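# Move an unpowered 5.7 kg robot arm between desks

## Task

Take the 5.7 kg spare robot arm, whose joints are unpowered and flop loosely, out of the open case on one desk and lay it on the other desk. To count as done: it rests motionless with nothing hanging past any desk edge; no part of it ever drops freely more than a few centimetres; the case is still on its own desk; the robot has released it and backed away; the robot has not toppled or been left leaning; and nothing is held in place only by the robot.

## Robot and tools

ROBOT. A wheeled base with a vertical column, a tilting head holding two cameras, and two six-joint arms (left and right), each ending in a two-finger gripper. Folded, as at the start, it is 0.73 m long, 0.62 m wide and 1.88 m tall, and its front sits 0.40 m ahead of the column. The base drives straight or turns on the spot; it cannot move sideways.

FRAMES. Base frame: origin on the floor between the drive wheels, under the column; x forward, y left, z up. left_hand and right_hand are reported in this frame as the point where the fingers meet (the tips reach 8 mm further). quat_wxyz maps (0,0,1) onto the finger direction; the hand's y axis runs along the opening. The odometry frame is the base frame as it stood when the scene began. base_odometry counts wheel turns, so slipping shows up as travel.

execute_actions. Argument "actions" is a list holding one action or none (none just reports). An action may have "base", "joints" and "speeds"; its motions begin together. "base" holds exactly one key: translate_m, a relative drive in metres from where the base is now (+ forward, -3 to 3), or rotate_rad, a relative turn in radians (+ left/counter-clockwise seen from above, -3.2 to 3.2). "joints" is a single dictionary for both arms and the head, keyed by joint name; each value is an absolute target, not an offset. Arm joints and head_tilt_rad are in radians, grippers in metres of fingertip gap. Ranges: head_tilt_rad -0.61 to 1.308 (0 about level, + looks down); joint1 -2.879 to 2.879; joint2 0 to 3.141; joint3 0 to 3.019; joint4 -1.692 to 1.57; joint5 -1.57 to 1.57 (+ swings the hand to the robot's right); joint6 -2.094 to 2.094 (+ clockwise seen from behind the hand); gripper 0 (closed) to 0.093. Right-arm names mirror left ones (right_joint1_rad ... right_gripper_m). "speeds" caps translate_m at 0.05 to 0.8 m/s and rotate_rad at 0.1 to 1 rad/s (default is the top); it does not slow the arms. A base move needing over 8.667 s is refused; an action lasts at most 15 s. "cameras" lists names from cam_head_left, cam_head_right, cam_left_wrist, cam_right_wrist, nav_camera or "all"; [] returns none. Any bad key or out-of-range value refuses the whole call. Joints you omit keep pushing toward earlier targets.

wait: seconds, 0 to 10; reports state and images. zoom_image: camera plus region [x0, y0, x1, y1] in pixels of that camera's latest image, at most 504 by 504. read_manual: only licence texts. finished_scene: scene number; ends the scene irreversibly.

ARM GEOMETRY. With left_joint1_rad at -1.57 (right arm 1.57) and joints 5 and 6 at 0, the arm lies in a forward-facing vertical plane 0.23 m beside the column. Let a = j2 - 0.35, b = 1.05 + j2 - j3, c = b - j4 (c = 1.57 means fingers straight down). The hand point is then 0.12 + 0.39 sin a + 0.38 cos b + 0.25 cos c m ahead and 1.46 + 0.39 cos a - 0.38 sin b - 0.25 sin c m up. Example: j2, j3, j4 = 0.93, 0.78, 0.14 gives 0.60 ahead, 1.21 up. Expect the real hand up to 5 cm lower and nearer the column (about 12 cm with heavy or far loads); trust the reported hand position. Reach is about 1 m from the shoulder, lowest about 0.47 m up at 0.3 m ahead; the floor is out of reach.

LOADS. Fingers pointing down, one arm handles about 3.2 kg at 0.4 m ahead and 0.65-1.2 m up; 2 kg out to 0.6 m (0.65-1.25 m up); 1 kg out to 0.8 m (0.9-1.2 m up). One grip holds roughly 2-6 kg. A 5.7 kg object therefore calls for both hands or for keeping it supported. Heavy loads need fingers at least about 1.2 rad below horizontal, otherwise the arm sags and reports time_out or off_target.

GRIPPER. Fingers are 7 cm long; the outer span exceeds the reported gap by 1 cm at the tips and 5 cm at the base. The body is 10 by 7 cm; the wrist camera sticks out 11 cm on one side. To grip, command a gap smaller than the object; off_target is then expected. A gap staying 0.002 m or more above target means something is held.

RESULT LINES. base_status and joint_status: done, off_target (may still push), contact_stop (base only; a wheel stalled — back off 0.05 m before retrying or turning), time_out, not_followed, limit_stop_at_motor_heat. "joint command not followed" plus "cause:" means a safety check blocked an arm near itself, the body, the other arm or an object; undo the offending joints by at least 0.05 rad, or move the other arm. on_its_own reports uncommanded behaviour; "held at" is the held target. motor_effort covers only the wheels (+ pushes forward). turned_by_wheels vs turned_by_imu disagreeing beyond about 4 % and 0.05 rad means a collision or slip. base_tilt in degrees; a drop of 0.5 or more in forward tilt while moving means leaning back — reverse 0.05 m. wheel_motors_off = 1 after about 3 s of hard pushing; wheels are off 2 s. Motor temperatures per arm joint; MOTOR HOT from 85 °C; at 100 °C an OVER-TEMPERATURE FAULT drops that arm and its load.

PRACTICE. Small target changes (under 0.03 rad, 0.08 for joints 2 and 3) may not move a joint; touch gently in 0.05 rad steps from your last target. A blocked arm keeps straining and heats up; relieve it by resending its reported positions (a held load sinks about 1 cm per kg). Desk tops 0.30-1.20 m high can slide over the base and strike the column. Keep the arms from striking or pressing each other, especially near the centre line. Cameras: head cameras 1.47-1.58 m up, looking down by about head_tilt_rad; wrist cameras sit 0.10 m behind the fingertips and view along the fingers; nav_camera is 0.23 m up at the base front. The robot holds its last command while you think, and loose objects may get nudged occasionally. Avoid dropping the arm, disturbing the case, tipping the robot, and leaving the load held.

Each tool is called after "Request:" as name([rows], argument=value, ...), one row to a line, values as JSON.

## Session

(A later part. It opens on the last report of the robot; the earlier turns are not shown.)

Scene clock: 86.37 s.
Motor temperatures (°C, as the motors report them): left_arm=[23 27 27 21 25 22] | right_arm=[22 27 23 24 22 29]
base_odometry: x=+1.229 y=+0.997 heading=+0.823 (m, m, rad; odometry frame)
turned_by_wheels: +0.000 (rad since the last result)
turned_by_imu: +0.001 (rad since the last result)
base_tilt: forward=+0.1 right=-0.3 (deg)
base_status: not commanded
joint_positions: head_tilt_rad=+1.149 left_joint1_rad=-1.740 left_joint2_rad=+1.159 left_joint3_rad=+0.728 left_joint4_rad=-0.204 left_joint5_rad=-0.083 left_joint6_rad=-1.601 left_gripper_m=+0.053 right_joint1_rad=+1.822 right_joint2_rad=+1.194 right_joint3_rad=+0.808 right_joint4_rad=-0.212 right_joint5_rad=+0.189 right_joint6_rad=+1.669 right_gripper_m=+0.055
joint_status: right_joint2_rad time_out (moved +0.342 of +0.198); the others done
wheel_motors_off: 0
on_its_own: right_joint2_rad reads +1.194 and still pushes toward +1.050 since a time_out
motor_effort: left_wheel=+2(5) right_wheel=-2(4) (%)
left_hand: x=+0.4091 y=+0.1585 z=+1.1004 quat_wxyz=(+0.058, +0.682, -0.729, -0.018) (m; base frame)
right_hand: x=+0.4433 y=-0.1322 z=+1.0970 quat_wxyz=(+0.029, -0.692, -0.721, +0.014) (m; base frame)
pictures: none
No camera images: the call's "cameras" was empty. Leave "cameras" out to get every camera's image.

Request:
execute_actions([
  {"joints":{"left_joint1_rad":-1.68,"left_joint5_rad":-0.08,"right_joint1_rad":1.78,"right_joint5_rad":0.16,"left_joint2_rad":1.4,"left_joint3_rad":0.88,"left_joint4_rad":0.03,"right_joint2_rad":1.4,"right_joint3_rad":0.95,"right_joint4_rad":-0.02}},
], cameras=[])

Request:
execute_actions([
  {"joints":{"left_joint1_rad":-1.66,"right_joint1_rad":1.76,"left_joint2_rad":1.62,"left_joint3_rad":1.0,"left_joint4_rad":0.1,"right_joint2_rad":1.62,"right_joint3_rad":1.04,"right_joint4_rad":0.08}},
], cameras=["cam_head_left","cam_left_wrist"])

Scene clock: 91.73 s.
Motor temperatures (°C, as the motors report them): left_arm=[23 27 26 21 25 22] | right_arm=[22 28 23 24 22 29]
base_odometry: x=+1.229 y=+0.997 heading=+0.823 (m, m, rad; odometry frame)
turned_by_wheels: +0.000 (rad since the last result)
turned_by_imu: +0.001 (rad since the last result)
base_tilt: forward=+0.0 right=-0.3 (deg)
base_status: not commanded
joint_positions: head_tilt_rad=+1.149 left_joint1_rad=-1.694 left_joint2_rad=+1.504 left_joint3_rad=+0.891 left_joint4_rad=+0.017 left_joint5_rad=-0.059 left_joint6_rad=-1.579 left_gripper_m=+0.053 right_joint1_rad=+1.775 right_joint2_rad=+1.531 right_joint3_rad=+0.980 right_joint4_rad=-0.005 right_joint5_rad=+0.148 right_joint6_rad=+1.633 right_gripper_m=+0.055
joint_status: all done
wheel_motors_off: 0
motor_effort: left_wheel=+2(4) right_wheel=-3(10) (%)
left_hand: x=+0.4228 y=+0.1634 z=+0.9879 quat_wxyz=(+0.041, +0.685, -0.727, -0.009) (m; base frame)
right_hand: x=+0.4582 y=-0.1270 z=+0.9817 quat_wxyz=(+0.019, -0.691, -0.722, +0.000) (m; base frame)
pictures: none
No camera images: the call's "cameras" was empty. Leave "cameras" out to get every camera's image.

Scene clock: 93.17 s.
Motor temperatures (°C, as the motors report them): left_arm=[23 27 26 21 25 22] | right_arm=[22 28 23 23 22 29]
base_odometry: x=+1.229 y=+0.997 heading=+0.823 (m, m, rad; odometry frame)
turned_by_wheels: +0.000 (rad since the last result)
turned_by_imu: +0.000 (rad since the last result)
base_tilt: forward=+0.1 right=-0.2 (deg)
base_status: not commanded
joint_positions: head_tilt_rad=+1.149 left_joint1_rad=-1.681 left_joint2_rad=+1.719 left_joint3_rad=+1.015 left_joint4_rad=+0.090 left_joint5_rad=-0.057 left_joint6_rad=-1.561 left_gripper_m=+0.053 right_joint1_rad=+1.757 right_joint2_rad=+1.742 right_joint3_rad=+1.086 right_joint4_rad=+0.095 right_joint5_rad=+0.145 right_joint6_rad=+1.643 right_gripper_m=+0.055
joint_status: all done
wheel_motors_off: 0
motor_effort: left_wheel=+2(4) right_wheel=-3(7) (%)
left_hand: x=+0.4091 y=+0.1641 z=+0.9140 quat_wxyz=(+0.044, +0.680, -0.731, -0.018) (m; base frame)
right_hand: x=+0.4398 y=-0.1272 z=+0.9066 quat_wxyz=(+0.015, -0.698, -0.716, +0.006) (m; base frame)
pictures: cam_head_left, cam_left_wrist
Images, in order (width x height): cam_head_left 504x504, cam_left_wrist 616x616.

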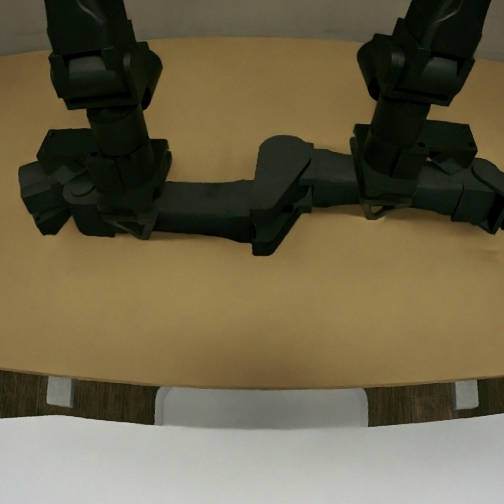

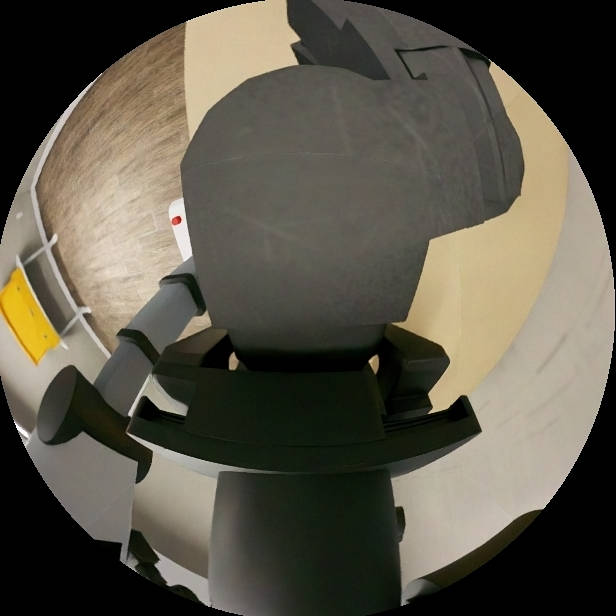

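Request:
execute_actions([
  {"joints":{"left_joint2_rad":1.72,"left_joint3_rad":1.13,"left_joint4_rad":0.07,"right_joint1_rad":1.75,"right_joint2_rad":1.8,"right_joint3_rad":1.16,"right_joint4_rad":0.12}},
], cameras=["cam_head_left"])

Request:
execute_actions([
  {"joints":{"left_joint1_rad":-1.65,"left_joint2_rad":1.85,"left_joint3_rad":1.26,"left_joint4_rad":0.07,"right_joint2_rad":1.95,"right_joint3_rad":1.3,"right_joint4_rad":0.13}},
], cameras=["cam_head_left"])

Request:
execute_actions([
  {"joints":{"left_joint2_rad":1.96,"left_joint3_rad":1.34,"left_joint4_rad":0.1,"right_joint2_rad":2.02,"right_joint3_rad":1.37}},
], cameras=["cam_head_left","cam_head_right"])

Scene clock: 98.20 s.
Motor temperatures (°C, as the motors report them): left_arm=[23 28 26 21 25 21] | right_arm=[22 28 23 23 22 28]
base_odometry: x=+1.229 y=+0.997 heading=+0.823 (m, m, rad; odometry frame)
turned_by_wheels: +0.000 (rad since the last result)
turned_by_imu: +0.001 (rad since the last result)
base_tilt: forward=+0.1 right=-0.3 (deg)
base_status: not commanded
joint_positions: head_tilt_rad=+1.149 left_joint1_rad=-1.679 left_joint2_rad=+1.771 left_joint3_rad=+1.111 left_joint4_rad=+0.059 left_joint5_rad=-0.085 left_joint6_rad=-1.559 left_gripper_m=+0.053 right_joint1_rad=+1.744 right_joint2_rad=+1.886 right_joint3_rad=+1.233 right_joint4_rad=+0.155 right_joint5_rad=+0.135 right_joint6_rad=+1.679 right_gripper_m=+0.054
joint_status: all done
wheel_motors_off: 0
motor_effort: left_wheel=+2(3) right_wheel=-4(5) (%)
left_hand: x=+0.4329 y=+0.1668 z=+0.8914 quat_wxyz=(+0.029, +0.680, -0.732, -0.023) (m; base frame)
right_hand: x=+0.4619 y=-0.1240 z=+0.8509 quat_wxyz=(-0.005, -0.716, -0.698, -0.017) (m; base frame)
pictures: cam_head_left
Images, in order (width x height): cam_head_left 504x504.

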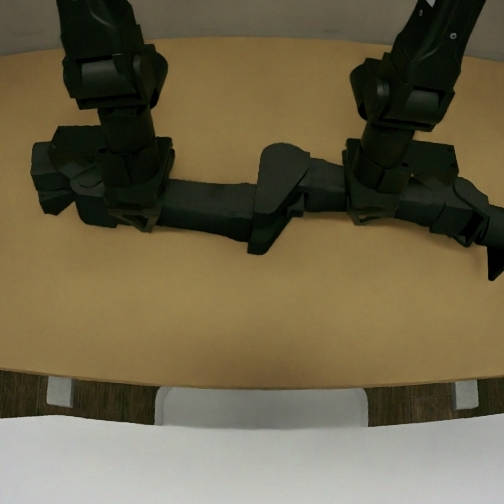

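Scene clock: 100.10 s.
Motor temperatures (°C, as the motors report them): left_arm=[23 27 26 21 25 21] | right_arm=[22 28 23 23 22 28]
base_odometry: x=+1.229 y=+0.997 heading=+0.823 (m, m, rad; odometry frame)
turned_by_wheels: +0.000 (rad since the last result)
turned_by_imu: +0.000 (rad since the last result)
base_tilt: forward=+0.1 right=-0.2 (deg)
base_status: not commanded
joint_positions: head_tilt_rad=+1.149 left_joint1_rad=-1.679 left_joint2_rad=+1.800 left_joint3_rad=+1.149 left_joint4_rad=+0.035 left_joint5_rad=-0.078 left_joint6_rad=-1.586 left_gripper_m=+0.053 right_joint1_rad=+1.737 right_joint2_rad=+1.955 right_joint3_rad=+1.317 right_joint4_rad=+0.155 right_joint5_rad=+0.127 right_joint6_rad=+1.681 right_gripper_m=+0.053
joint_status: left_joint3_rad time_out (moved +0.038 of +0.149); the others done
wheel_motors_off: 0
on_its_own: left_joint3_rad reads +1.149 and still pushes toward +1.260 since a time_out
motor_effort: left_wheel=+3(6) right_wheel=+3(8) (%)
left_hand: x=+0.4339 y=+0.1644 z=+0.8803 quat_wxyz=(+0.036, +0.690, -0.723, -0.027) (m; base frame)
right_hand: x=+0.4710 y=-0.1230 z=+0.8234 quat_wxyz=(-0.008, -0.718, -0.695, -0.023) (m; base frame)
pictures: cam_head_left
Images, in order (width x height): cam_head_left 504x504.

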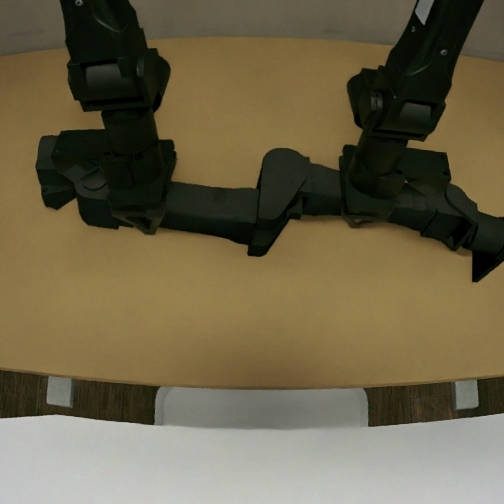

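not run: a stop came earlier in this reply.

Request:
execute_actions([
  {"joints":{"left_joint1_rad":-1.8,"left_joint5_rad":-0.17,"left_joint2_rad":1.8,"left_joint3_rad":1.15,"left_joint4_rad":0.07,"right_joint1_rad":1.62,"right_joint5_rad":0.05,"right_joint2_rad":1.93,"right_joint3_rad":1.3}},
], cameras=["cam_head_left","cam_left_wrist"])

Scene clock: 103.43 s.
Motor temperatures (°C, as the motors report them): left_arm=[23 27 26 21 24 21] | right_arm=[22 27 23 23 22 28]
base_odometry: x=+1.229 y=+0.997 heading=+0.823 (m, m, rad; odometry frame)
turned_by_wheels: +0.000 (rad since the last result)
turned_by_imu: +0.001 (rad since the last result)
base_tilt: forward=+0.1 right=-0.2 (deg)
base_status: not commanded
joint_positions: head_tilt_rad=+1.149 left_joint1_rad=-1.791 left_joint2_rad=+1.848 left_joint3_rad=+1.167 left_joint4_rad=+0.061 left_joint5_rad=-0.170 left_joint6_rad=-1.672 left_gripper_m=+0.053 right_joint1_rad=+1.634 right_joint2_rad=+1.953 right_joint3_rad=+1.305 right_joint4_rad=+0.143 right_joint5_rad=+0.023 right_joint6_rad=+1.606 right_gripper_m=+0.052
joint_status: all done
wheel_motors_off: 0
motor_effort: left_wheel=+2(5) right_wheel=-1(4) (%)
left_hand: x=+0.4187 y=+0.1034 z=+0.8720 quat_wxyz=(+0.035, +0.697, -0.716, -0.027) (m; base frame)
right_hand: x=+0.4647 y=-0.1820 z=+0.8184 quat_wxyz=(+0.005, -0.708, -0.705, -0.018) (m; base frame)
pictures: cam_head_left, cam_left_wrist
Images, in order (width x height): cam_head_left 504x504, cam_left_wrist 616x616.

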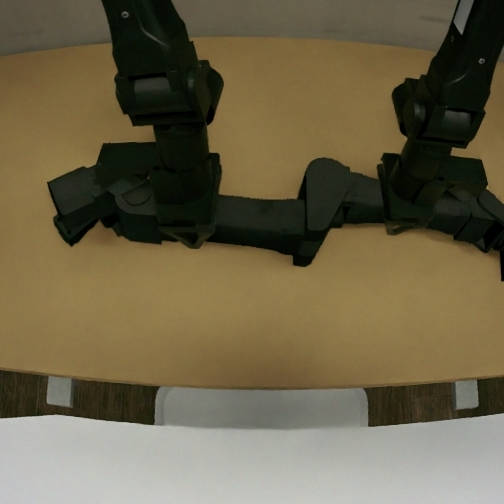

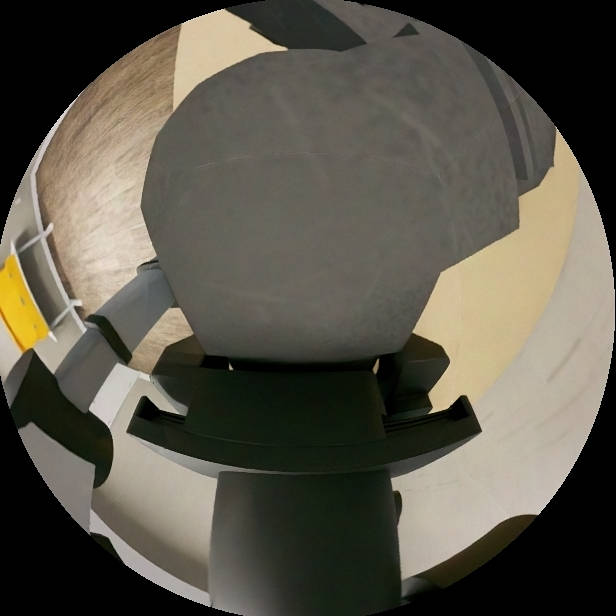

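Request:
execute_actions([
  {"joints":{"left_joint1_rad":-1.8,"left_joint2_rad":1.92,"left_joint3_rad":1.25,"left_joint4_rad":0.12}},
], cameras=["cam_head_left"])

Request:
execute_actions([
  {"joints":{"left_joint2_rad":2.03,"left_joint3_rad":1.33,"left_joint4_rad":0.17,"right_joint2_rad":2.02,"right_joint3_rad":1.38}},
], cameras=["cam_head_left","cam_head_right","cam_right_wrist"])

Scene clock: 128.50 s.
Motor temperatures (°C, as the motors report them): left_arm=[23 27 25 21 23 23] | right_arm=[22 27 22 23 23 27]
base_odometry: x=+1.229 y=+0.997 heading=+0.823 (m, m, rad; odometry frame)
turned_by_wheels: +0.000 (rad since the last result)
turned_by_imu: +0.001 (rad since the last result)
base_tilt: forward=+0.1 right=-0.3 (deg)
base_status: not commanded
joint_positions: head_tilt_rad=+1.149 left_joint1_rad=-1.791 left_joint2_rad=+1.995 left_joint3_rad=+1.274 left_joint4_rad=+0.116 left_joint5_rad=-0.150 left_joint6_rad=-1.625 left_gripper_m=+0.053 right_joint1_rad=+1.618 right_joint2_rad=+2.022 right_joint3_rad=+1.334 right_joint4_rad=+0.143 right_joint5_rad=+0.054 right_joint6_rad=+1.636 right_gripper_m=+0.052
joint_status: all done
wheel_motors_off: 0
motor_effort: left_wheel=+1(3) right_wheel=-1(3) (%)
left_hand: x=+0.4063 y=+0.0908 z=+0.8190 quat_wxyz=(+0.038, +0.682, -0.731, -0.014) (m; base frame)
right_hand: x=+0.4388 y=-0.1995 z=+0.7938 quat_wxyz=(+0.002, -0.721, -0.693, +0.012) (m; base frame)
pictures: cam_head_left
Images, in order (width x height): cam_head_left 504x504.

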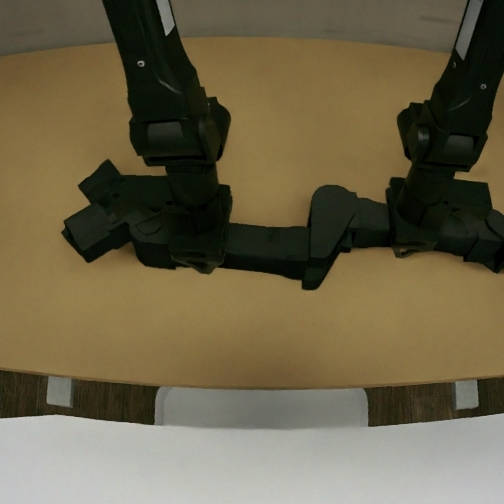

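Scene clock: 129.23 s.
Motor temperatures (°C, as the motors report them): left_arm=[23 27 25 21 23 23] | right_arm=[22 27 22 23 23 27]
base_odometry: x=+1.229 y=+0.997 heading=+0.823 (m, m, rad; odometry frame)
turned_by_wheels: +0.000 (rad since the last result)
turned_by_imu: +0.000 (rad since the last result)
base_tilt: forward=+0.1 right=-0.3 (deg)
base_status: not commanded
joint_positions: head_tilt_rad=+1.149 left_joint1_rad=-1.785 left_joint2_rad=+2.085 left_joint3_rad=+1.353 left_joint4_rad=+0.159 left_joint5_rad=-0.154 left_joint6_rad=-1.622 left_gripper_m=+0.053 right_joint1_rad=+1.618 right_joint2_rad=+2.063 right_joint3_rad=+1.385 right_joint4_rad=+0.132 right_joint5_rad=+0.065 right_joint6_rad=+1.633 right_gripper_m=+0.052
joint_status: all done
wheel_motors_off: 0
motor_effort: left_wheel=+1(2) right_wheel=-1(1) (%)
left_hand: x=+0.4063 y=+0.0893 z=+0.7848 quat_wxyz=(+0.025, +0.684, -0.729, -0.004) (m; base frame)
right_hand: x=+0.4402 y=-0.2007 z=+0.7777 quat_wxyz=(-0.002, -0.720, -0.693, +0.016) (m; base frame)
pictures: cam_head_left, cam_head_right, cam_right_wrist
Images, in order (width x height): cam_head_left 504x504, cam_head_right 504x504, cam_right_wrist 616x616.

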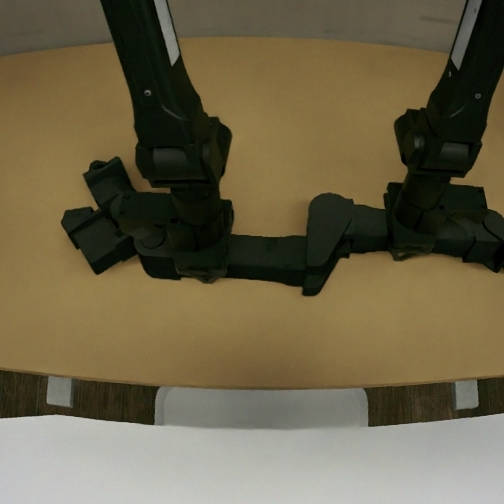

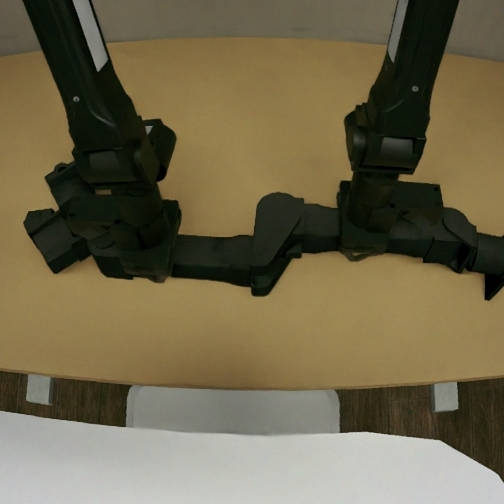

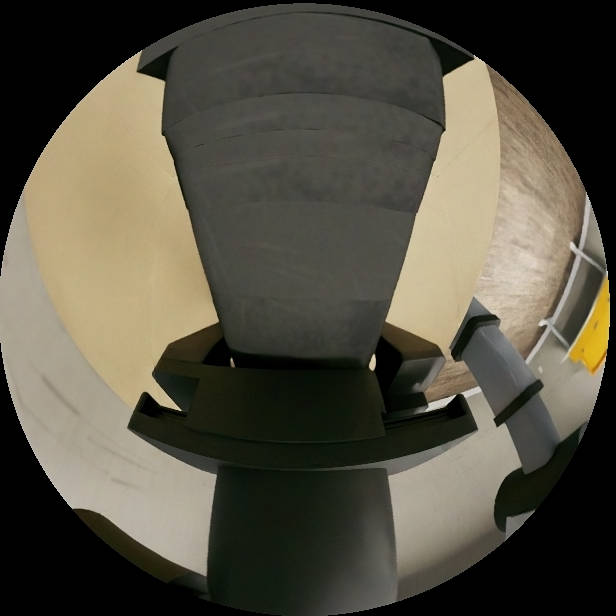

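Down. Release and check edges.

Request:
execute_actions([
  {"joints":{"left_gripper_m":0.093,"right_gripper_m":0.093}},
], cameras=[])

Request:
execute_actions([
  {"joints":{"left_joint2_rad":1.5,"left_joint3_rad":0.87,"left_joint4_rad":0.12,"right_joint2_rad":1.5,"right_joint3_rad":0.92,"right_joint4_rad":0.08}},
], cameras=["cam_right_wrist"])

Request:
execute_actions([
  {"base":{"translate_m":-0.8},"joints":{"head_tilt_rad":0.75,"right_joint1_rad":1.2,"right_joint2_rad":0.9,"right_joint3_rad":0.5,"right_joint4_rad":-0.8}},
], cameras=["cam_head_left","cam_head_right","nav_camera"])

Scene clock: 133.60 s.
Motor temperatures (°C, as the motors report them): left_arm=[23 28 25 21 24 22] | right_arm=[22 27 22 23 23 27]
base_odometry: x=+1.229 y=+0.997 heading=+0.823 (m, m, rad; odometry frame)
turned_by_wheels: +0.000 (rad since the last result)
turned_by_imu: +0.001 (rad since the last result)
base_tilt: forward=+0.1 right=-0.2 (deg)
base_status: not commanded
joint_positions: head_tilt_rad=+1.149 left_joint1_rad=-1.793 left_joint2_rad=+2.046 left_joint3_rad=+1.336 left_joint4_rad=+0.159 left_joint5_rad=-0.167 left_joint6_rad=-1.582 left_gripper_m=+0.093 right_joint1_rad=+1.618 right_joint2_rad=+2.024 right_joint3_rad=+1.381 right_joint4_rad=+0.132 right_joint5_rad=+0.053 right_joint6_rad=+1.579 right_gripper_m=+0.093
joint_status: all done
wheel_motors_off: 0
motor_effort: left_wheel=+1(3) right_wheel=-1(2) (%)
left_hand: x=+0.4212 y=+0.0864 z=+0.7985 quat_wxyz=(+0.015, +0.669, -0.743, +0.002) (m; base frame)
right_hand: x=+0.4639 y=-0.1987 z=+0.7907 quat_wxyz=(-0.009, -0.702, -0.712, +0.000) (m; base frame)
pictures: none
No camera images: the call's "cameras" was empty. Leave "cameras" out to get every camera's image.

Scene clock: 135.00 s.
Motor temperatures (°C, as the motors report them): left_arm=[23 27 25 21 23 22] | right_arm=[22 27 22 23 23 27]
base_odometry: x=+1.229 y=+0.997 heading=+0.823 (m, m, rad; odometry frame)
turned_by_wheels: +0.000 (rad since the last result)
turned_by_imu: +0.000 (rad since the last result)
base_tilt: forward=+0.0 right=-0.3 (deg)
base_status: not commanded
joint_positions: head_tilt_rad=+1.149 left_joint1_rad=-1.793 left_joint2_rad=+1.491 left_joint3_rad=+0.875 left_joint4_rad=+0.132 left_joint5_rad=-0.168 left_joint6_rad=-1.581 left_gripper_m=+0.093 right_joint1_rad=+1.618 right_joint2_rad=+1.491 right_joint3_rad=+0.921 right_joint4_rad=+0.088 right_joint5_rad=+0.053 right_joint6_rad=+1.577 right_gripper_m=+0.093
joint_status: all done
wheel_motors_off: 0
motor_effort: left_wheel=+1(1) right_wheel=+0(1) (%)
left_hand: x=+0.4448 y=+0.1231 z=+0.9988 quat_wxyz=(-0.008, +0.673, -0.739, +0.027) (m; base frame)
right_hand: x=+0.4669 y=-0.2066 z=+0.9883 quat_wxyz=(-0.019, -0.702, -0.712, -0.011) (m; base frame)
pictures: cam_right_wrist
Images, in order (width x height): cam_right_wrist 616x616.

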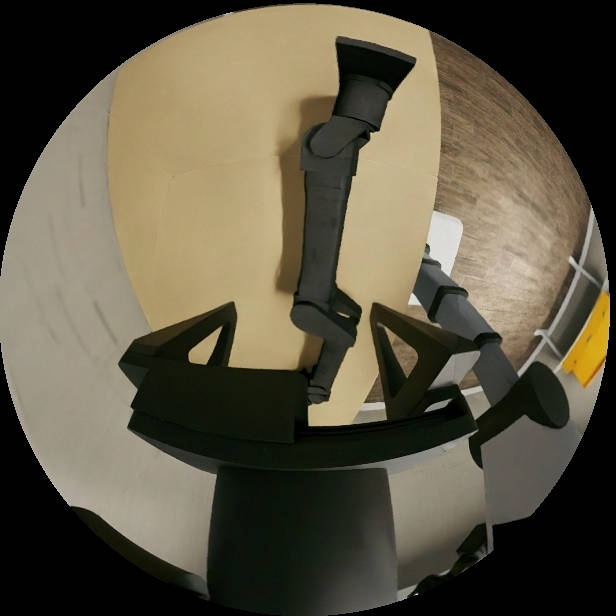

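Scene clock: 137.87 s.
Motor temperatures (°C, as the motors report them): left_arm=[23 27 25 21 23 22] | right_arm=[22 27 22 23 23 27]
base_odometry: x=+0.685 y=+0.410 heading=+0.824 (m, m, rad; odometry frame)
turned_by_wheels: +0.001 (rad since the last result)
turned_by_imu: +0.001 (rad since the last result)
base_tilt: forward=+0.1 right=-0.3 (deg)
base_status: done
joint_positions: head_tilt_rad=+0.766 left_joint1_rad=-1.795 left_joint2_rad=+1.491 left_joint3_rad=+0.868 left_joint4_rad=+0.132 left_joint5_rad=-0.168 left_joint6_rad=-1.581 left_gripper_m=+0.093 right_joint1_rad=+1.196 right_joint2_rad=+0.898 right_joint3_rad=+0.496 right_joint4_rad=-0.787 right_joint5_rad=+0.052 right_joint6_rad=+1.576 right_gripper_m=+0.093
joint_status: all done
wheel_motors_off: 0
motor_effort: left_wheel=+1(49) right_wheel=-1(53) (%)
left_hand: x=+0.4400 y=+0.1228 z=+0.9991 quat_wxyz=(-0.005, +0.672, -0.740, +0.024) (m; base frame)
right_hand: x=+0.2092 y=-0.3369 z=+1.2314 quat_wxyz=(+0.125, -0.749, -0.559, +0.333) (m; base frame)
pictures: cam_head_left, cam_head_right, nav_camera
Images, in order (width x height): cam_head_left 504x504, cam_head_right 504x504, nav_camera 504x504.

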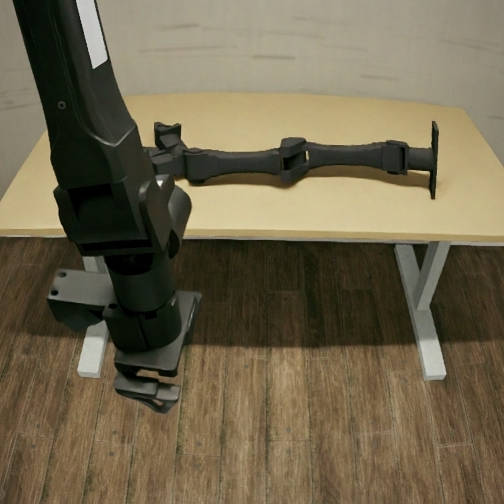

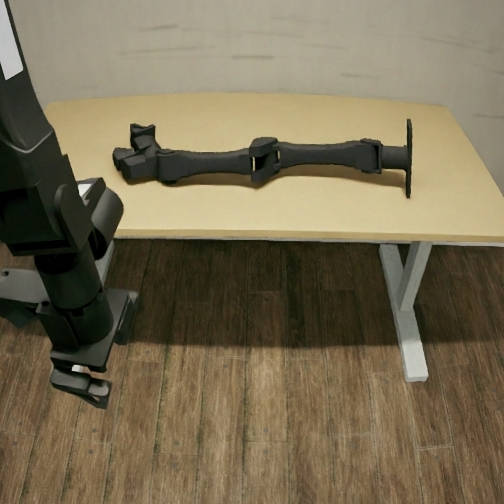

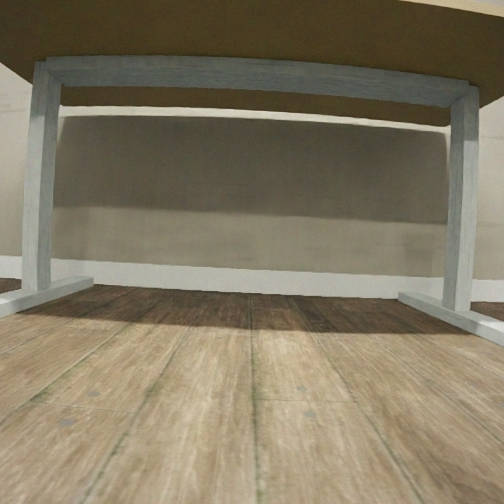

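Request:
finished_scene(scene=2)

The scene is finished: the task was done.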